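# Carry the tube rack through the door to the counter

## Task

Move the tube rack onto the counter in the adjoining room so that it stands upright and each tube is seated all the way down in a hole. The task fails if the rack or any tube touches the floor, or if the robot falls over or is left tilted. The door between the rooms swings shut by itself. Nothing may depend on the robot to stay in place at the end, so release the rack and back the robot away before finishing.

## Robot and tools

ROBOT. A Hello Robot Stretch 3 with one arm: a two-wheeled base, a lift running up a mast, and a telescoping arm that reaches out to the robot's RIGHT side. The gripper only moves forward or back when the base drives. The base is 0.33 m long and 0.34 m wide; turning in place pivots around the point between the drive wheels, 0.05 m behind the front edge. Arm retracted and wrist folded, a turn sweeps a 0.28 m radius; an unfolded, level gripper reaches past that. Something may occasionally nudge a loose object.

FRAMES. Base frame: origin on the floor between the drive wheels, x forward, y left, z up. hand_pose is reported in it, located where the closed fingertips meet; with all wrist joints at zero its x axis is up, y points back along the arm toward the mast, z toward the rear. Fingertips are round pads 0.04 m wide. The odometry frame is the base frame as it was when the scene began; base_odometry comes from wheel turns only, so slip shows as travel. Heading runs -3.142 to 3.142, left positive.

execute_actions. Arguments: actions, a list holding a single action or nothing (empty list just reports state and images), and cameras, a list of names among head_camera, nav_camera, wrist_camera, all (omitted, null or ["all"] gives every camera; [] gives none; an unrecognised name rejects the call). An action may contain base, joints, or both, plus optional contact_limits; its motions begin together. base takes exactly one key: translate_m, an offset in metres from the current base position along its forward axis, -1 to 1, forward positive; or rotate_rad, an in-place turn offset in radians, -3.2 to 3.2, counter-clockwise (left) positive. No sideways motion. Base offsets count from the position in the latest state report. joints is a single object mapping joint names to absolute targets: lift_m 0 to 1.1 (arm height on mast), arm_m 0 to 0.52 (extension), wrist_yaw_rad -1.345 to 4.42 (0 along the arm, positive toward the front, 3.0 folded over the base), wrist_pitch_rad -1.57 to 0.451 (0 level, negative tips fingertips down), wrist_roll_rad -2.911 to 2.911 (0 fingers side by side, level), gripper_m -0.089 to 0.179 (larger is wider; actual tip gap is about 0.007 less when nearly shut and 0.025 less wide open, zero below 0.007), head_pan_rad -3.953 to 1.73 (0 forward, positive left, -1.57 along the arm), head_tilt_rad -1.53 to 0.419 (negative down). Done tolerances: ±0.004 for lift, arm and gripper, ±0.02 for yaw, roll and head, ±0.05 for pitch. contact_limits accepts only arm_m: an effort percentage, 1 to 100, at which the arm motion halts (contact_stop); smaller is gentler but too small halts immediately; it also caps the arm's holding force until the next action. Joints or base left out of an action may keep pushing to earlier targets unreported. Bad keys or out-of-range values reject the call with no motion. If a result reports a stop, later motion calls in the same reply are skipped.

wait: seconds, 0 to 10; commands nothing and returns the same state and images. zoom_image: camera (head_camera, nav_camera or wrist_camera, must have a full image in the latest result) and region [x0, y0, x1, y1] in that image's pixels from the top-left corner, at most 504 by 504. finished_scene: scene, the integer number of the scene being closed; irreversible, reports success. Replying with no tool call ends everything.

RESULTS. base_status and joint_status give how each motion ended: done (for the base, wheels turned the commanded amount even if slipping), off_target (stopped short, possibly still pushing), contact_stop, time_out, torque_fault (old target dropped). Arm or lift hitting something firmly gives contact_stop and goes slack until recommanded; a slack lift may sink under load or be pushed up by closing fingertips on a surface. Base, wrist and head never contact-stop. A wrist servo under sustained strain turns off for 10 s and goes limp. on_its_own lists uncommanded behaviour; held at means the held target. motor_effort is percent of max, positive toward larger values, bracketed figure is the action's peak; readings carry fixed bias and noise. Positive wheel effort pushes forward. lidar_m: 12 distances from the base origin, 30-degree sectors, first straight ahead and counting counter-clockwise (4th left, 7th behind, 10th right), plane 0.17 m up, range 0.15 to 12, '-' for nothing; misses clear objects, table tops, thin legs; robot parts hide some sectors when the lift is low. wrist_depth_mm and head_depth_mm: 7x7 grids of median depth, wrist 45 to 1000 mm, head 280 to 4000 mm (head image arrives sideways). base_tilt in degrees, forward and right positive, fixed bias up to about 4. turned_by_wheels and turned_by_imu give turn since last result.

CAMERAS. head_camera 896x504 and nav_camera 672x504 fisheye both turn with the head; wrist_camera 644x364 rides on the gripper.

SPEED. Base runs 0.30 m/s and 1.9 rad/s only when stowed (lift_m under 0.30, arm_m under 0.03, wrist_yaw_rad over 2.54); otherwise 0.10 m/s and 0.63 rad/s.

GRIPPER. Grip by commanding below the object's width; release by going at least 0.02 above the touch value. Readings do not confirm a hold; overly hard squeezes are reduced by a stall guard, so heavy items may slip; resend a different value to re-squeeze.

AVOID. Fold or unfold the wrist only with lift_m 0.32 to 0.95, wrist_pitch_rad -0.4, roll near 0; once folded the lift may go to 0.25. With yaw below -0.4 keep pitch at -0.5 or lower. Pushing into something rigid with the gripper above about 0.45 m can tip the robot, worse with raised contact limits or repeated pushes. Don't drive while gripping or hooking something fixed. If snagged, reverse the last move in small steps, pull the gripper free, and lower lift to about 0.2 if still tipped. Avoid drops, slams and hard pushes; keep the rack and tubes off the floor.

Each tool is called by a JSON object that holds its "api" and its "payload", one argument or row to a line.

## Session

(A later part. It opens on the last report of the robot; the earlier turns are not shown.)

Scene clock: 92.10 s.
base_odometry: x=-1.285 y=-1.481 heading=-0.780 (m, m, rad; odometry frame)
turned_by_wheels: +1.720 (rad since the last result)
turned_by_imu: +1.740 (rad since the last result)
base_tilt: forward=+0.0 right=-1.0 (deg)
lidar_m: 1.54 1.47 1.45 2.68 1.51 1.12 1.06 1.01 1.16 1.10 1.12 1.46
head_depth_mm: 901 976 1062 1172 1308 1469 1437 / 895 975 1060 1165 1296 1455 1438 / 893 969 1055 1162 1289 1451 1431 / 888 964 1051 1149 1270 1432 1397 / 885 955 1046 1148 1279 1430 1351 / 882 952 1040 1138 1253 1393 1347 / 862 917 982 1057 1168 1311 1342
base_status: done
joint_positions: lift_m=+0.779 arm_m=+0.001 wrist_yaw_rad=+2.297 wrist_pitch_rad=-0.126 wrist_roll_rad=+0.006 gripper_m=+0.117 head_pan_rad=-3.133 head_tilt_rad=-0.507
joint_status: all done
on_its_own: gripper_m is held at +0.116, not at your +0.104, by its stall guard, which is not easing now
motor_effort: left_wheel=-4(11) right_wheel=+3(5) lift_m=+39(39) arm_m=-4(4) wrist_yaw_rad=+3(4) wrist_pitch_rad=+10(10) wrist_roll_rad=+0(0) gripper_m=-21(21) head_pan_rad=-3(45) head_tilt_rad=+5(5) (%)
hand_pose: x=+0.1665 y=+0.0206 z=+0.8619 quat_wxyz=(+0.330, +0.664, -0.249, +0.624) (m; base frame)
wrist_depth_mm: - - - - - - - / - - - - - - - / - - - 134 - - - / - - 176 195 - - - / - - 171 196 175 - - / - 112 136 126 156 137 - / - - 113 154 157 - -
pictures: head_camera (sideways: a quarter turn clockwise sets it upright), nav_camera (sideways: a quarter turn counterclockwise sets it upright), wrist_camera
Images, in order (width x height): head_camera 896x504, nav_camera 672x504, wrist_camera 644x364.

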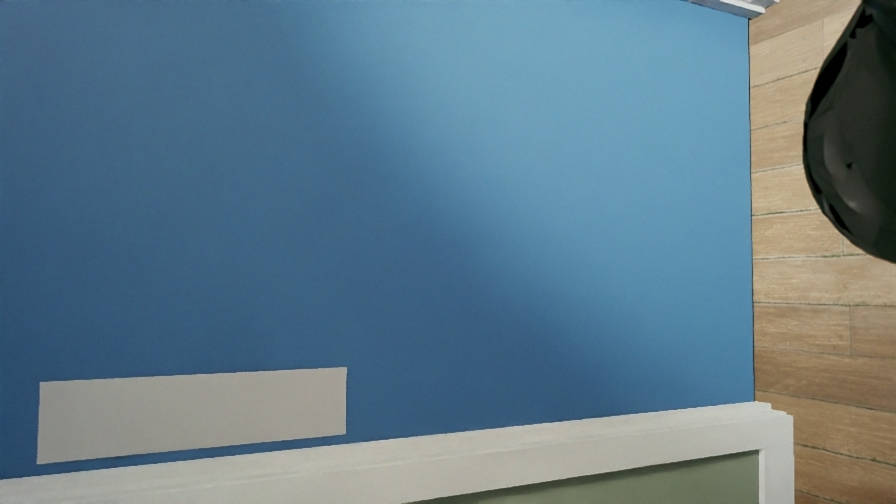

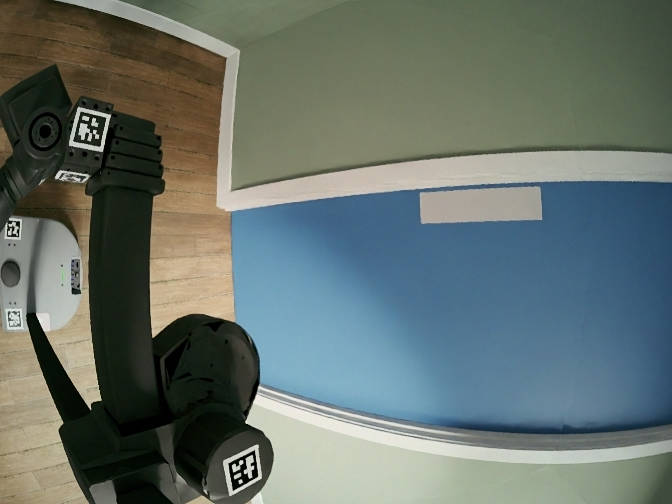

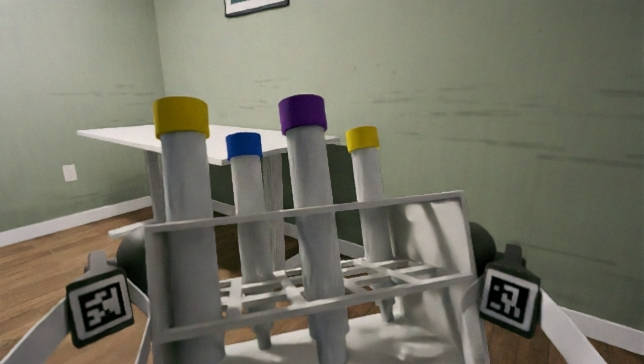

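{"api": "execute_actions", "payload": {
  "actions": [
    {"base":{"rotate_rad":-0.05},"joints":{"wrist_pitch_rad":0.15}}
  ],
  "cameras": []
}}

{"api": "execute_actions", "payload": {
  "actions": [
    {"base":{"translate_m":-1}}
  ],
  "cameras": ["nav_camera"]
}}

{"api": "execute_actions", "payload": {
  "actions": [
    {"base":{"translate_m":-0.5}}
  ]
}}

Scene clock: 99.53 s.
base_odometry: x=-1.285 y=-1.481 heading=-0.830 (m, m, rad; odometry frame)
turned_by_wheels: -0.050 (rad since the last result)
turned_by_imu: -0.051 (rad since the last result)
base_tilt: forward=-0.1 right=-1.0 (deg)
lidar_m: 1.54 1.56 1.44 2.69 1.61 1.14 1.06 1.01 1.18 1.10 1.11 1.40
head_depth_mm: 916 993 1085 1199 1342 1466 1445 / 908 987 1077 1185 1324 1480 1441 / 901 977 1068 1174 1299 1468 1433 / 893 966 1053 1156 1285 1443 1387 / 887 960 1043 1146 1269 1430 1350 / 880 948 1030 1134 1259 1411 1351 / 870 940 1011 1090 1182 1301 1346
base_status: done
joint_positions: lift_m=+0.779 arm_m=+0.001 wrist_yaw_rad=+2.297 wrist_pitch_rad=+0.116 wrist_roll_rad=+0.006 gripper_m=+0.117 head_pan_rad=-3.133 head_tilt_rad=-0.507
joint_status: all done
on_its_own: gripper_m is held at +0.116, not at your +0.104, by its stall guard, which is not easing now
motor_effort: left_wheel=+2(3) right_wheel=-1(1) lift_m=+39(39) arm_m=-4(4) wrist_yaw_rad=+3(3) wrist_pitch_rad=+13(14) wrist_roll_rad=+0(0) gripper_m=-21(21) head_pan_rad=-4(3) head_tilt_rad=+5(5) (%)
hand_pose: x=+0.1711 y=+0.0248 z=+0.9238 quat_wxyz=(+0.251, +0.629, -0.327, +0.659) (m; base frame)
wrist_depth_mm: - - - - - - - / - - - - - - - / - - - - - - - / - - 183 199 - - - / - - 154 144 172 - - / - 112 136 129 157 - - / - - 113 156 162 - -
pictures: none
No camera images: the call's "cameras" was empty. Leave "cameras" out to get every camera's image.

Scene clock: 110.67 s.
base_odometry: x=-1.961 y=-0.743 heading=-0.830 (m, m, rad; odometry frame)
turned_by_wheels: +0.000 (rad since the last result)
turned_by_imu: +0.002 (rad since the last result)
base_tilt: forward=-0.1 right=-1.2 (deg)
lidar_m: 2.54 2.24 2.76 0.50 0.30 0.27 0.27 0.33 1.31 0.35 1.23 1.55
head_depth_mm: - - - - - 293 316 / - - - - 285 305 328 / - - - - 292 321 347 / - - - 284 303 338 378 / - - - 291 318 358 408 / - - - 301 335 379 437 / - - 290 315 354 404 470
base_status: done
joint_positions: lift_m=+0.779 arm_m=+0.001 wrist_yaw_rad=+2.300 wrist_pitch_rad=+0.119 wrist_roll_rad=+0.006 gripper_m=+0.117 head_pan_rad=-3.134 head_tilt_rad=-0.503
joint_status: not commanded
on_its_own: gripper_m is held at +0.116, not at your +0.104, by its stall guard, which is not easing now
motor_effort: left_wheel=-7(56) right_wheel=-4(31) lift_m=+37(39) arm_m=-3(4) wrist_yaw_rad=-1(4) wrist_pitch_rad=+12(13) wrist_roll_rad=+0(0) gripper_m=-21(22) head_pan_rad=-3(4) head_tilt_rad=+3(5) (%)
hand_pose: x=+0.1704 y=+0.0255 z=+0.9246 quat_wxyz=(+0.249, +0.629, -0.327, +0.660) (m; base frame)
wrist_depth_mm: - - - - - - - / - - - - - - - / - - - - - - - / - - 184 201 - - - / - - 143 144 173 - - / - 112 137 128 157 - - / - - 112 170 162 - -
pictures: nav_camera (sideways: a quarter turn counterclockwise sets it upright)
Images, in order (width x height): nav_camera 672x504.

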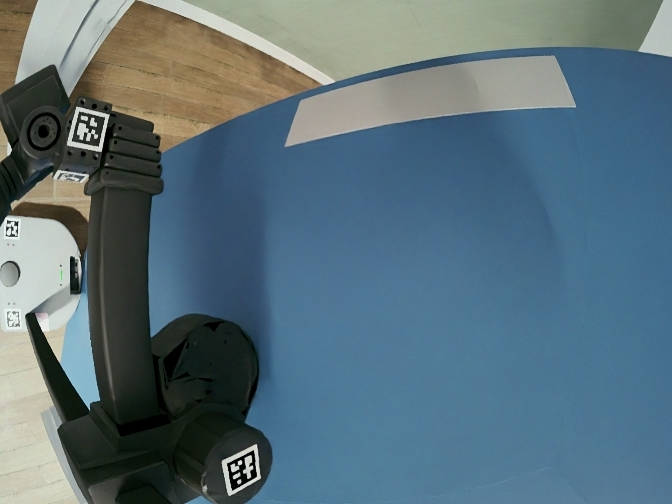

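Scene clock: 116.80 s.
base_odometry: x=-2.298 y=-0.375 heading=-0.829 (m, m, rad; odometry frame)
turned_by_wheels: +0.000 (rad since the last result)
turned_by_imu: -0.001 (rad since the last result)
base_tilt: forward=-0.1 right=-0.9 (deg)
lidar_m: 3.05 2.69 0.31 0.23 0.23 0.24 0.34 1.77 1.37 1.27 0.61 0.57
head_depth_mm: - - 290 296 312 328 339 / 295 306 323 341 361 385 399 / 1486 1587 1713 408 437 471 507 / 1492 1616 1759 1928 2067 1651 1393 / 1477 1602 1747 1912 2028 1631 1349 / 1470 1581 1724 1905 1991 1640 1349 / 1458 1572 1707 1879 1983 1629 1349
base_status: done
joint_positions: lift_m=+0.779 arm_m=+0.001 wrist_yaw_rad=+2.300 wrist_pitch_rad=+0.119 wrist_roll_rad=+0.006 gripper_m=+0.117 head_pan_rad=-3.134 head_tilt_rad=-0.503
joint_status: not commanded
on_its_own: gripper_m is held at +0.116, not at your +0.104, by its stall guard, which is not easing now
motor_effort: left_wheel=-1(26) right_wheel=-3(12) lift_m=+37(37) arm_m=-3(3) wrist_yaw_rad=-1(2) wrist_pitch_rad=+12(12) wrist_roll_rad=+0(0) gripper_m=-21(21) head_pan_rad=-3(3) head_tilt_rad=+2(2) (%)
hand_pose: x=+0.1704 y=+0.0255 z=+0.9246 quat_wxyz=(+0.249, +0.629, -0.327, +0.660) (m; base frame)
wrist_depth_mm: 310 409 653 - - - - / 309 408 652 - - - - / 312 367 658 - - - - / 311 390 183 199 - - - / 309 354 143 143 173 - - / 299 112 137 128 157 - - / - 349 112 170 163 - -
pictures: head_camera (sideways: a quarter turn clockwise sets it upright), nav_camera (sideways: a quarter turn counterclockwise sets it upright), wrist_camera
Images, in order (width x height): head_camera 896x504, nav_camera 672x504, wrist_camera 644x364.

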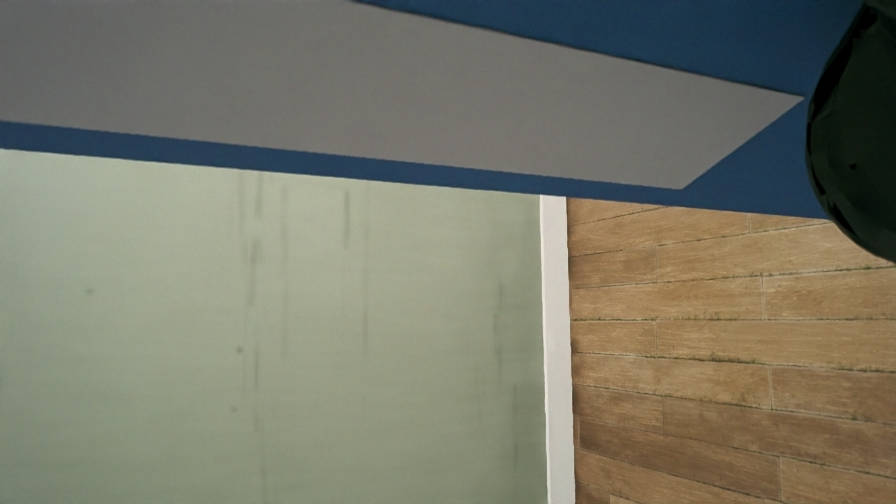

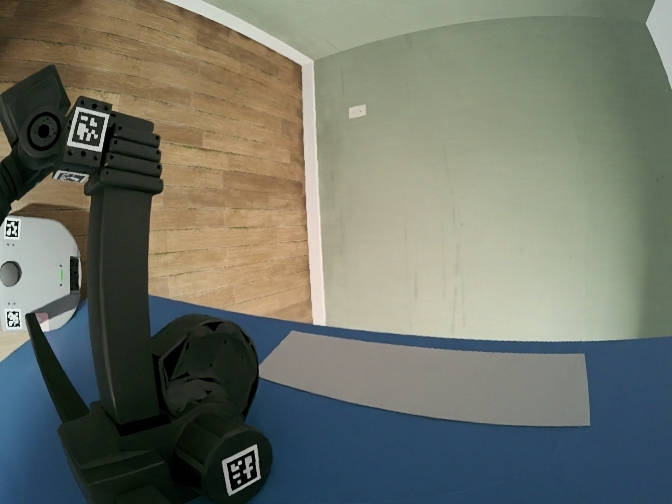

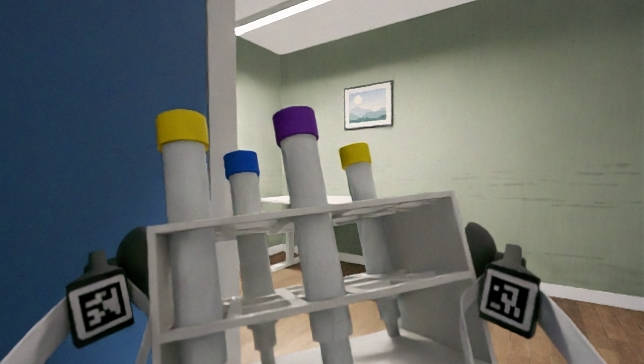

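Swing the rack to the right side, away from the door, then continue.

{"api": "execute_actions", "payload": {
  "actions": [
    {"joints":{"wrist_yaw_rad":0}}
  ],
  "cameras": []
}}

{"api": "execute_actions", "payload": {
  "actions": [
    {"base":{"translate_m":-0.7},"joints":{"head_pan_rad":1.5,"head_tilt_rad":-0.4}}
  ]
}}

Scene clock: 121.57 s.
base_odometry: x=-2.298 y=-0.375 heading=-0.829 (m, m, rad; odometry frame)
turned_by_wheels: +0.000 (rad since the last result)
turned_by_imu: -0.001 (rad since the last result)
base_tilt: forward=-0.1 right=-0.9 (deg)
lidar_m: 3.04 2.69 0.31 0.23 0.23 0.24 0.34 1.77 1.37 1.28 0.61 0.57
head_depth_mm: - - 290 296 312 328 339 / 295 306 323 341 362 385 399 / 1484 1600 1714 407 437 471 508 / 1488 1621 1742 1932 2061 1652 1393 / 1482 1604 1734 1917 2020 1635 1350 / 1470 1597 1741 1898 1989 1628 1353 / 1460 1574 1712 1879 1990 1615 1350
base_status: not commanded
joint_positions: lift_m=+0.779 arm_m=+0.001 wrist_yaw_rad=+0.004 wrist_pitch_rad=+0.119 wrist_roll_rad=+0.006 gripper_m=+0.117 head_pan_rad=-3.134 head_tilt_rad=-0.503
joint_status: all done
on_its_own: gripper_m is held at +0.116, not at your +0.104, by its stall guard, which is not easing now
motor_effort: left_wheel=-2(2) right_wheel=-3(3) lift_m=+37(37) arm_m=-3(4) wrist_yaw_rad=-5(7) wrist_pitch_rad=+12(12) wrist_roll_rad=+0(0) gripper_m=-22(22) head_pan_rad=-3(3) head_tilt_rad=+3(3) (%)
hand_pose: x=-0.0205 y=-0.4033 z=+0.9246 quat_wxyz=(+0.704, -0.040, -0.708, +0.043) (m; base frame)
wrist_depth_mm: 606 935 965 - - - - / 602 943 954 - - - - / 609 819 - - - - - / 605 881 184 200 - - - / 605 756 143 144 173 - - / 573 112 137 129 157 - - / 610 750 112 170 162 - -
pictures: none
No camera images: the call's "cameras" was empty. Leave "cameras" out to get every camera's image.

Scene clock: 130.07 s.
base_odometry: x=-2.771 y=+0.142 heading=-0.829 (m, m, rad; odometry frame)
turned_by_wheels: +0.000 (rad since the last result)
turned_by_imu: -0.001 (rad since the last result)
base_tilt: forward=-0.2 right=-1.1 (deg)
lidar_m: 1.08 1.10 1.39 1.80 1.69 1.13 1.04 1.06 1.34 1.36 1.38 1.17
head_depth_mm: 2109 2151 2172 2193 2192 1845 1490 / 2214 2375 2434 2025 2222 1841 1478 / 2165 2331 1987 1966 2131 1822 1474 / 2147 2261 1956 1923 2100 1826 1460 / 2090 2239 1921 1887 2038 1815 1456 / 2061 2204 1884 1866 2018 1815 1457 / 2029 2148 1862 1841 1968 1795 1448
base_status: done
joint_positions: lift_m=+0.779 arm_m=+0.001 wrist_yaw_rad=+0.002 wrist_pitch_rad=+0.119 wrist_roll_rad=+0.006 gripper_m=+0.117 head_pan_rad=+1.493 head_tilt_rad=-0.407
joint_status: all done
on_its_own: gripper_m is held at +0.116, not at your +0.104, by its stall guard, which is not easing now
motor_effort: left_wheel=-1(10) right_wheel=+1(7) lift_m=+37(37) arm_m=-3(4) wrist_yaw_rad=-3(5) wrist_pitch_rad=+12(12) wrist_roll_rad=+0(0) gripper_m=-21(21) head_pan_rad=+4(47) head_tilt_rad=+4(22) (%)
hand_pose: x=-0.0209 y=-0.4033 z=+0.9246 quat_wxyz=(+0.704, -0.041, -0.708, +0.043) (m; base frame)
wrist_depth_mm: 986 - - - - - 936 / - - - - - - 938 / - - - - - - 944 / - - 183 201 - - 942 / - - 143 143 173 - 952 / - 113 136 128 156 - 939 / - - 112 170 163 - 907
pictures: head_camera (sideways: a quarter turn clockwise sets it upright), nav_camera (sideways: a quarter turn counterclockwise sets it upright), wrist_camera
Images, in order (width x height): head_camera 896x504, nav_camera 672x504, wrist_camera 644x364.

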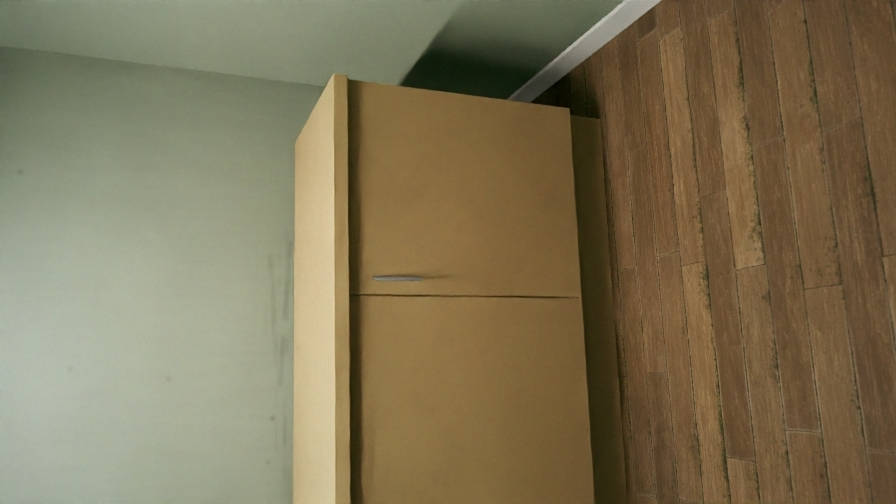

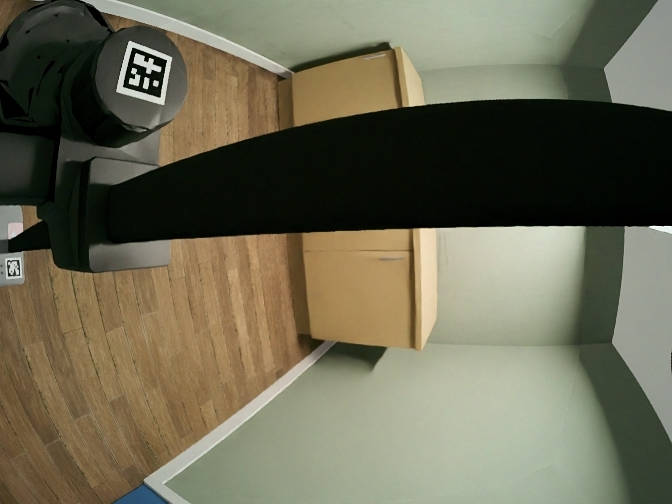

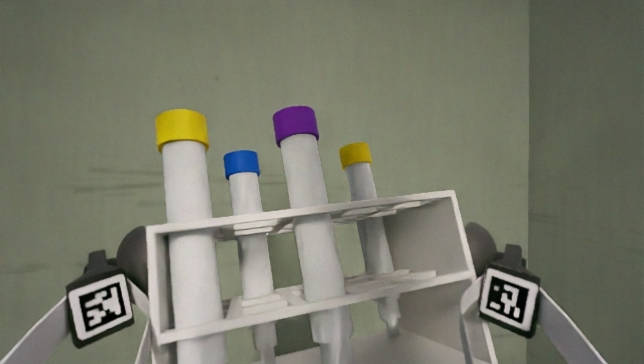

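{"api": "execute_actions", "payload": {
  "actions": [
    {"base":{"rotate_rad":1.68},"joints":{"lift_m":0.95,"head_pan_rad":-1.57,"head_tilt_rad":-0.6}}
  ],
  "cameras": []
}}

{"api": "execute_actions", "payload": {
  "actions": [
    {"base":{"translate_m":1}}
  ],
  "cameras": []
}}

{"api": "execute_actions", "payload": {
  "actions": [
    {"base":{"translate_m":0.38}}
  ],
  "cameras": []
}}

{"api": "execute_actions", "payload": {
  "actions": [
    {"base":{"rotate_rad":1.55}}
  ],
  "cameras": []
}}

{"api": "execute_actions", "payload": {
  "actions": [
    {"joints":{"arm_m":0.3}}
  ]
}}

Scene clock: 138.33 s.
base_odometry: x=-2.771 y=+0.142 heading=+0.850 (m, m, rad; odometry frame)
turned_by_wheels: +1.680 (rad since the last result)
turned_by_imu: +1.699 (rad since the last result)
base_tilt: forward=-0.1 right=-1.0 (deg)
lidar_m: 1.80 1.49 1.09 1.04 1.08 1.41 1.35 1.41 1.13 1.09 1.13 1.54
head_depth_mm: 908 987 1097 1220 1370 - - / 904 988 1076 404 1386 - - / 908 996 1054 379 - - - / 909 996 1072 394 - - 1283 / 909 999 1087 1183 1408 1518 1279 / 912 999 1108 1250 1419 1508 1276 / 918 1007 1115 1244 1414 1508 1274
base_status: done
joint_positions: lift_m=+0.949 arm_m=+0.001 wrist_yaw_rad=+0.002 wrist_pitch_rad=+0.119 wrist_roll_rad=+0.006 gripper_m=+0.117 head_pan_rad=-1.563 head_tilt_rad=-0.593
joint_status: all done
on_its_own: gripper_m is held at +0.116, not at your +0.104, by its stall guard, which is not easing now
motor_effort: left_wheel=-4(9) right_wheel=+3(5) lift_m=+38(38) arm_m=-3(3) wrist_yaw_rad=-3(3) wrist_pitch_rad=+12(12) wrist_roll_rad=+0(0) gripper_m=-21(22) head_pan_rad=-3(45) head_tilt_rad=-5(29) (%)
hand_pose: x=-0.0209 y=-0.4033 z=+1.0945 quat_wxyz=(+0.704, -0.041, -0.708, +0.043) (m; base frame)
wrist_depth_mm: 783 802 801 819 822 823 841 / 804 803 801 827 825 826 831 / 806 790 803 825 830 831 842 / 812 803 183 199 840 836 853 / 816 810 143 144 173 845 844 / 796 112 137 128 157 - 854 / 829 805 112 169 163 865 865
pictures: none
No camera images: the call's "cameras" was empty. Leave "cameras" out to get every camera's image.

Scene clock: 149.27 s.
base_odometry: x=-2.111 y=+0.893 heading=+0.850 (m, m, rad; odometry frame)
turned_by_wheels: +0.000 (rad since the last result)
turned_by_imu: -0.002 (rad since the last result)
base_tilt: forward=-0.1 right=-1.0 (deg)
lidar_m: 0.80 0.83 1.09 1.05 1.09 1.48 2.36 1.55 1.13 1.08 1.12 0.83
head_depth_mm: 898 984 1091 1219 1365 - - / 901 984 1077 404 1398 - - / 905 986 1048 379 - - - / 907 993 1063 394 - - 1277 / 906 994 1083 1175 1404 1521 1282 / 910 997 1104 1240 1409 1516 1280 / 910 998 1108 1241 1415 1509 1273
base_status: done
joint_positions: lift_m=+0.949 arm_m=+0.001 wrist_yaw_rad=+0.002 wrist_pitch_rad=+0.119 wrist_roll_rad=+0.006 gripper_m=+0.117 head_pan_rad=-1.563 head_tilt_rad=-0.593
joint_status: not commanded
on_its_own: gripper_m is held at +0.116, not at your +0.104, by its stall guard, which is not easing now
motor_effort: left_wheel=-5(7) right_wheel=+2(5) lift_m=+38(38) arm_m=-3(3) wrist_yaw_rad=-3(3) wrist_pitch_rad=+12(12) wrist_roll_rad=+0(0) gripper_m=-21(22) head_pan_rad=-4(4) head_tilt_rad=-4(5) (%)
hand_pose: x=-0.0209 y=-0.4033 z=+1.0945 quat_wxyz=(+0.704, -0.041, -0.708, +0.043) (m; base frame)
wrist_depth_mm: 780 810 815 810 838 820 818 / 788 791 806 819 817 837 833 / 785 812 804 816 827 832 839 / 797 812 183 200 843 833 855 / 803 806 143 144 172 854 854 / 818 113 136 128 157 - 855 / 813 808 113 169 162 849 864
pictures: none
No camera images: the call's "cameras" was empty. Leave "cameras" out to get every camera's image.

Scene clock: 154.03 s.
base_odometry: x=-1.860 y=+1.179 heading=+0.850 (m, m, rad; odometry frame)
turned_by_wheels: +0.000 (rad since the last result)
turned_by_imu: -0.001 (rad since the last result)
base_tilt: forward=+0.0 right=-1.1 (deg)
lidar_m: 0.42 0.43 0.60 1.05 1.09 1.48 2.74 1.54 1.12 1.08 0.59 0.43
head_depth_mm: 896 985 1090 1220 1357 - - / 899 986 1072 404 1382 - - / 902 988 1043 379 - - - / 903 992 1062 394 - - 1288 / 906 992 1082 1169 1407 1519 1279 / 908 996 1098 1241 1399 1517 1278 / 908 995 1104 1241 1414 1458 1271
base_status: done
joint_positions: lift_m=+0.949 arm_m=+0.001 wrist_yaw_rad=+0.002 wrist_pitch_rad=+0.119 wrist_roll_rad=+0.006 gripper_m=+0.117 head_pan_rad=-1.563 head_tilt_rad=-0.593
joint_status: not commanded
on_its_own: gripper_m is held at +0.116, not at your +0.104, by its stall guard, which is not easing now
motor_effort: left_wheel=-5(7) right_wheel=+2(5) lift_m=+38(39) arm_m=-3(3) wrist_yaw_rad=-3(3) wrist_pitch_rad=+12(12) wrist_roll_rad=+0(0) gripper_m=-21(21) head_pan_rad=-4(4) head_tilt_rad=-5(5) (%)
hand_pose: x=-0.0209 y=-0.4033 z=+1.0945 quat_wxyz=(+0.704, -0.041, -0.708, +0.043) (m; base frame)
wrist_depth_mm: 789 798 792 807 814 820 842 / 788 806 798 819 835 849 842 / 789 822 804 821 839 828 827 / 795 810 183 200 826 833 849 / 797 810 143 144 173 840 839 / 806 112 137 128 157 - 836 / 514 810 112 169 162 830 851
pictures: none
No camera images: the call's "cameras" was empty. Leave "cameras" out to get every camera's image.

Scene clock: 157.43 s.
base_odometry: x=-1.860 y=+1.179 heading=+2.400 (m, m, rad; odometry frame)
turned_by_wheels: +1.550 (rad since the last result)
turned_by_imu: +1.568 (rad since the last result)
base_tilt: forward=-0.2 right=-1.0 (deg)
lidar_m: 1.05 1.09 1.46 2.74 1.58 1.13 1.08 0.60 0.43 0.42 0.43 0.58
head_depth_mm: 864 948 1003 726 578 - - / 861 944 998 403 558 - - / 864 945 906 379 - - - / 864 946 952 393 - - 680 / 861 949 992 630 541 575 683 / 862 947 989 703 546 577 684 / 867 947 980 699 544 577 687
base_status: done
joint_positions: lift_m=+0.949 arm_m=+0.001 wrist_yaw_rad=+0.002 wrist_pitch_rad=+0.119 wrist_roll_rad=+0.006 gripper_m=+0.117 head_pan_rad=-1.563 head_tilt_rad=-0.593
joint_status: not commanded
on_its_own: gripper_m is held at +0.116, not at your +0.104, by its stall guard, which is not easing now
motor_effort: left_wheel=-4(11) right_wheel=+2(5) lift_m=+38(39) arm_m=-3(3) wrist_yaw_rad=-3(3) wrist_pitch_rad=+12(12) wrist_roll_rad=+0(0) gripper_m=-21(21) head_pan_rad=-3(4) head_tilt_rad=-4(5) (%)
hand_pose: x=-0.0209 y=-0.4033 z=+1.0945 quat_wxyz=(+0.704, -0.041, -0.708, +0.042) (m; base frame)
wrist_depth_mm: 733 747 756 765 773 797 797 / 743 746 743 771 781 789 789 / 747 743 766 781 779 787 816 / 751 752 184 201 790 814 804 / 750 766 143 144 172 815 812 / 654 112 137 128 157 - 586 / 400 376 112 169 162 371 414
pictures: none
No camera images: the call's "cameras" was empty. Leave "cameras" out to get every camera's image.

Scene clock: 160.87 s.
base_odometry: x=-1.860 y=+1.179 heading=+2.400 (m, m, rad; odometry frame)
turned_by_wheels: +0.000 (rad since the last result)
turned_by_imu: -0.001 (rad since the last result)
base_tilt: forward=-0.1 right=-1.1 (deg)
lidar_m: 1.05 1.08 1.46 2.75 1.58 1.13 1.08 0.60 0.43 0.42 0.43 0.58
head_depth_mm: 859 943 - 709 558 568 676 / 862 943 - 664 556 568 675 / 861 920 - 659 554 571 677 / 864 919 672 684 551 573 680 / 864 947 944 706 549 575 681 / 861 946 986 703 546 577 684 / 862 949 980 697 545 578 687
base_status: not commanded
joint_positions: lift_m=+0.949 arm_m=+0.300 wrist_yaw_rad=+0.002 wrist_pitch_rad=+0.119 wrist_roll_rad=+0.006 gripper_m=+0.117 head_pan_rad=-1.563 head_tilt_rad=-0.593
joint_status: all done
on_its_own: gripper_m is held at +0.116, not at your +0.104, by its stall guard, which is not easing now
motor_effort: left_wheel=-4(4) right_wheel=+3(3) lift_m=+39(39) arm_m=+4(6) wrist_yaw_rad=-3(3) wrist_pitch_rad=+12(12) wrist_roll_rad=+1(0) gripper_m=-21(21) head_pan_rad=-3(3) head_tilt_rad=-5(5) (%)
hand_pose: x=-0.0209 y=-0.7020 z=+1.0945 quat_wxyz=(+0.704, -0.041, -0.708, +0.042) (m; base frame)
wrist_depth_mm: 462 474 476 489 486 497 506 / 466 473 483 486 496 499 509 / 467 473 479 483 499 499 504 / 470 478 183 199 490 505 513 / 468 474 143 144 173 514 511 / 470 113 136 128 157 - 517 / 397 371 112 169 162 366 408
pictures: head_camera (sideways: a quarter turn clockwise sets it upright), nav_camera (sideways: a quarter turn counterclockwise sets it upright), wrist_camera
Images, in order (width x height): head_camera 896x504, nav_camera 672x504, wrist_camera 644x364.

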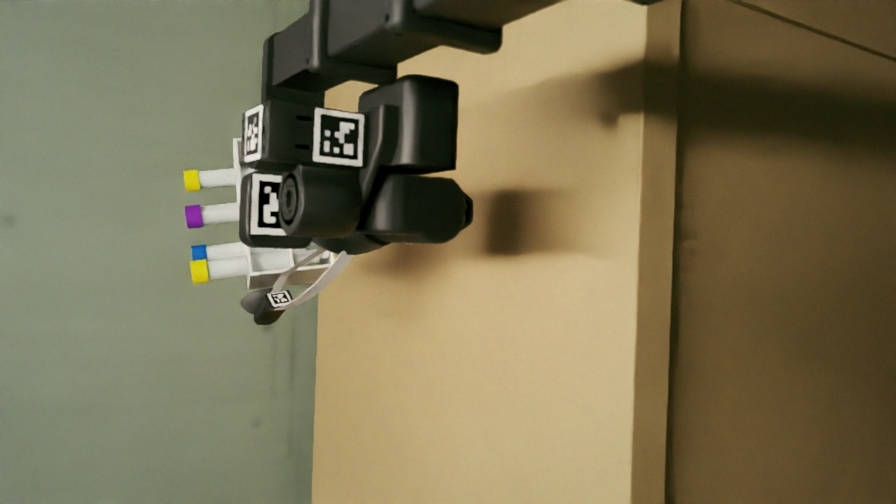

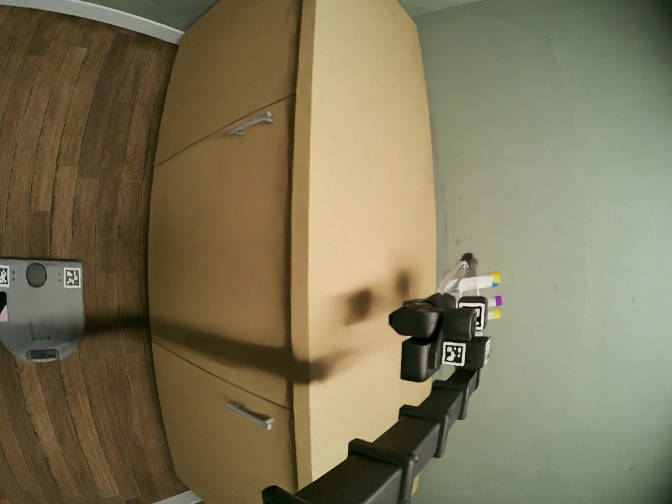

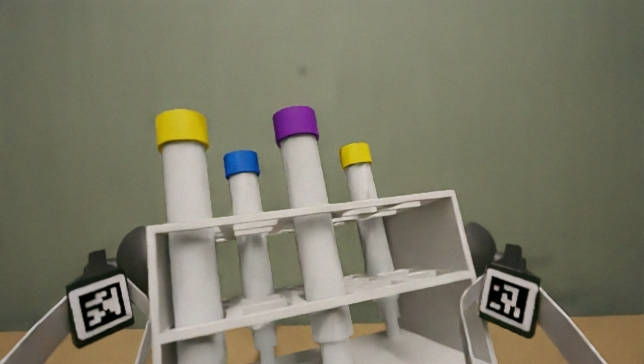

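{"api": "execute_actions", "payload": {
  "actions": [
    {"joints":{"lift_m":0.875}}
  ],
  "cameras": []
}}

{"api": "execute_actions", "payload": {
  "actions": [
    {"joints":{"wrist_pitch_rad":-0.12}}
  ],
  "cameras": ["wrist_camera"]
}}

Scene clock: 164.47 s.
base_odometry: x=-1.860 y=+1.179 heading=+2.400 (m, m, rad; odometry frame)
turned_by_wheels: +0.000 (rad since the last result)
turned_by_imu: -0.001 (rad since the last result)
base_tilt: forward=+0.0 right=-0.9 (deg)
lidar_m: 1.05 1.08 1.46 2.74 1.58 1.13 1.08 0.60 0.43 0.42 0.43 0.59
head_depth_mm: 857 942 1002 791 - 574 693 / 860 944 1012 - 539 570 674 / 864 943 725 - 537 570 678 / 862 943 694 684 552 572 680 / 864 945 1000 708 549 575 683 / 863 946 989 704 546 576 683 / 865 948 978 699 544 577 687
base_status: not commanded
joint_positions: lift_m=+0.876 arm_m=+0.300 wrist_yaw_rad=+0.002 wrist_pitch_rad=+0.119 wrist_roll_rad=+0.006 gripper_m=+0.117 head_pan_rad=-1.563 head_tilt_rad=-0.593
joint_status: all done
on_its_own: gripper_m is held at +0.116, not at your +0.104, by its stall guard, which is not easing now
motor_effort: left_wheel=-4(4) right_wheel=+2(2) lift_m=+14(38) arm_m=+4(4) wrist_yaw_rad=-3(3) wrist_pitch_rad=+12(12) wrist_roll_rad=+0(0) gripper_m=-21(21) head_pan_rad=-3(3) head_tilt_rad=-5(5) (%)
hand_pose: x=-0.0209 y=-0.7020 z=+1.0207 quat_wxyz=(+0.704, -0.041, -0.708, +0.042) (m; base frame)
wrist_depth_mm: 465 472 474 484 486 498 510 / 463 475 479 487 500 497 511 / 475 473 478 481 494 503 502 / 470 476 183 200 495 505 518 / 469 477 143 144 173 504 516 / 468 112 136 128 157 - 399 / - 252 112 169 163 248 276
pictures: none
No camera images: the call's "cameras" was empty. Leave "cameras" out to get every camera's image.

Scene clock: 165.37 s.
base_odometry: x=-1.860 y=+1.179 heading=+2.400 (m, m, rad; odometry frame)
turned_by_wheels: +0.000 (rad since the last result)
turned_by_imu: +0.000 (rad since the last result)
base_tilt: forward=-0.2 right=-1.0 (deg)
lidar_m: 1.05 1.08 1.46 2.74 1.58 1.13 1.08 0.60 0.43 0.42 0.43 0.59
head_depth_mm: 862 943 1000 792 - 574 692 / 862 945 1013 - 539 570 675 / 861 946 1007 - 536 572 678 / 863 943 1003 680 542 572 682 / 864 948 996 705 548 575 682 / 864 946 989 702 546 575 685 / 861 947 975 697 545 579 686
base_status: not commanded
joint_positions: lift_m=+0.876 arm_m=+0.300 wrist_yaw_rad=+0.002 wrist_pitch_rad=-0.133 wrist_roll_rad=+0.007 gripper_m=+0.117 head_pan_rad=-1.563 head_tilt_rad=-0.593
joint_status: all done
on_its_own: gripper_m is held at +0.116, not at your +0.104, by its stall guard, which is not easing now
motor_effort: left_wheel=-4(4) right_wheel=+2(2) lift_m=+14(14) arm_m=+4(4) wrist_yaw_rad=-3(3) wrist_pitch_rad=+5(11) wrist_roll_rad=-1(1) gripper_m=-21(22) head_pan_rad=-3(3) head_tilt_rad=-5(4) (%)
hand_pose: x=-0.0210 y=-0.6955 z=+0.9564 quat_wxyz=(+0.703, +0.048, -0.708, -0.047) (m; base frame)
wrist_depth_mm: 420 429 432 442 445 449 456 / 441 442 446 453 465 469 475 / 457 458 159 467 480 495 500 / 471 401 152 126 178 442 449 / 283 182 116 121 164 266 284 / 220 110 132 123 151 188 207 / - 152 117 141 153 158 164
pictures: wrist_camera
Images, in order (width x height): wrist_camera 644x364.

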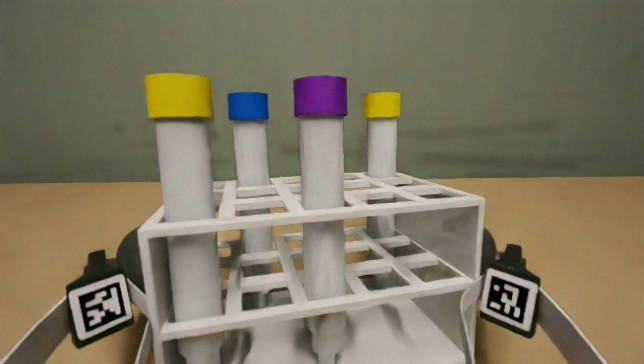

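{"api": "execute_actions", "payload": {
  "actions": [
    {"joints":{"lift_m":0.866}}
  ],
  "cameras": []
}}

{"api": "execute_actions", "payload": {
  "actions": [
    {"joints":{"gripper_m":0.179}}
  ],
  "cameras": []
}}

{"api": "execute_actions", "payload": {
  "actions": [
    {"joints":{"arm_m":0.05,"lift_m":0.88}}
  ],
  "cameras": ["wrist_camera"]
}}

Scene clock: 169.30 s.
base_odometry: x=-1.860 y=+1.179 heading=+2.400 (m, m, rad; odometry frame)
turned_by_wheels: +0.000 (rad since the last result)
turned_by_imu: -0.001 (rad since the last result)
base_tilt: forward=+0.0 right=-1.1 (deg)
lidar_m: 1.05 1.08 1.46 2.75 1.58 1.13 1.08 0.60 0.43 0.42 0.43 0.58
head_depth_mm: 861 946 1005 758 - 581 693 / 861 945 1003 - 538 570 675 / 862 945 1003 - 528 571 677 / 864 951 1001 680 535 573 681 / 862 946 991 693 548 575 683 / 861 948 988 704 545 577 684 / 861 950 976 699 543 577 684
base_status: not commanded
joint_positions: lift_m=+0.867 arm_m=+0.300 wrist_yaw_rad=+0.002 wrist_pitch_rad=-0.129 wrist_roll_rad=+0.004 gripper_m=+0.117 head_pan_rad=-1.563 head_tilt_rad=-0.593
joint_status: all done
on_its_own: gripper_m is held at +0.116, not at your +0.104, by its stall guard, which is not easing now
motor_effort: left_wheel=-4(4) right_wheel=+2(3) lift_m=+12(16) arm_m=+3(3) wrist_yaw_rad=-3(3) wrist_pitch_rad=+4(5) wrist_roll_rad=+1(2) gripper_m=-21(21) head_pan_rad=-4(3) head_tilt_rad=-5(5) (%)
hand_pose: x=-0.0210 y=-0.6957 z=+0.9484 quat_wxyz=(+0.705, +0.046, -0.707, -0.046) (m; base frame)
wrist_depth_mm: 423 427 433 435 446 450 453 / 437 436 445 450 466 468 479 / 452 451 155 110 477 497 498 / 423 378 147 120 169 427 429 / 267 107 154 117 154 251 269 / 206 107 128 122 154 136 196 / - 141 118 144 151 148 154
pictures: none
No camera images: the call's "cameras" was empty. Leave "cameras" out to get every camera's image.

Scene clock: 170.40 s.
base_odometry: x=-1.860 y=+1.179 heading=+2.400 (m, m, rad; odometry frame)
turned_by_wheels: +0.000 (rad since the last result)
turned_by_imu: +0.000 (rad since the last result)
base_tilt: forward=-0.1 right=-1.1 (deg)
lidar_m: 1.05 1.08 1.46 2.74 1.57 1.13 1.08 0.60 0.44 0.42 0.43 0.58
head_depth_mm: 861 939 1000 758 - 582 691 / 859 947 999 - 537 570 675 / 864 945 1004 - 529 572 680 / 861 945 1000 681 535 572 682 / 862 946 994 694 549 573 684 / 864 945 986 703 547 576 685 / 862 946 977 702 544 577 686
base_status: not commanded
joint_positions: lift_m=+0.867 arm_m=+0.300 wrist_yaw_rad=+0.002 wrist_pitch_rad=-0.135 wrist_roll_rad=+0.004 gripper_m=+0.179 head_pan_rad=-1.563 head_tilt_rad=-0.593
joint_status: all done
motor_effort: left_wheel=-4(4) right_wheel=+2(3) lift_m=+13(13) arm_m=+3(3) wrist_yaw_rad=-2(3) wrist_pitch_rad=+6(5) wrist_roll_rad=+2(1) gripper_m=+0(82) head_pan_rad=-3(3) head_tilt_rad=-5(5) (%)
hand_pose: x=-0.0211 y=-0.6954 z=+0.9471 quat_wxyz=(+0.705, +0.048, -0.706, -0.047) (m; base frame)
wrist_depth_mm: 422 426 435 438 446 450 459 / 438 436 447 106 456 475 478 / 462 452 464 468 478 496 498 / 413 336 142 128 149 414 414 / 262 103 108 117 152 246 263 / - 106 130 122 153 - 193 / - 140 125 137 149 146 151
pictures: none
No camera images: the call's "cameras" was empty. Leave "cameras" out to get every camera's image.

Scene clock: 173.47 s.
base_odometry: x=-1.860 y=+1.179 heading=+2.400 (m, m, rad; odometry frame)
turned_by_wheels: +0.000 (rad since the last result)
turned_by_imu: -0.001 (rad since the last result)
base_tilt: forward=+0.0 right=-1.1 (deg)
lidar_m: 1.05 1.08 1.46 2.74 1.58 1.13 1.08 0.60 0.43 0.42 0.43 0.58
head_depth_mm: 858 941 998 725 559 - - / 861 944 1001 719 556 - - / 863 946 1001 695 592 - - / 863 946 1002 688 570 - 681 / 862 942 997 707 550 575 680 / 861 949 984 705 547 576 685 / 864 949 978 701 543 578 687
base_status: not commanded
joint_positions: lift_m=+0.879 arm_m=+0.050 wrist_yaw_rad=+0.002 wrist_pitch_rad=-0.136 wrist_roll_rad=+0.004 gripper_m=+0.179 head_pan_rad=-1.563 head_tilt_rad=-0.593
joint_status: all done
motor_effort: left_wheel=-4(5) right_wheel=+2(2) lift_m=+38(39) arm_m=-5(9) wrist_yaw_rad=-3(3) wrist_pitch_rad=+6(6) wrist_roll_rad=+1(1) gripper_m=-1(1) head_pan_rad=-3(4) head_tilt_rad=-5(5) (%)
hand_pose: x=-0.0211 y=-0.4459 z=+0.9595 quat_wxyz=(+0.704, +0.049, -0.706, -0.048) (m; base frame)
wrist_depth_mm: 636 633 648 655 673 677 679 / 663 665 670 689 691 697 723 / 686 699 703 408 714 741 740 / 452 461 459 398 460 463 461 / 292 292 292 291 294 305 294 / - 214 214 216 215 - 215 / - 170 170 170 170 163 170
pictures: wrist_camera
Images, in order (width x height): wrist_camera 644x364.

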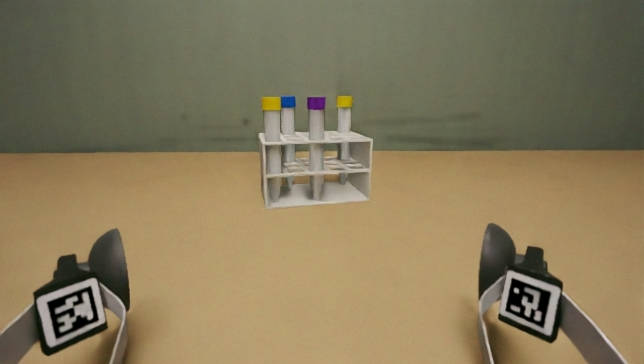

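{"api": "finished_scene", "payload": {
  "scene": 1
}}

The scene is finished: the task was done.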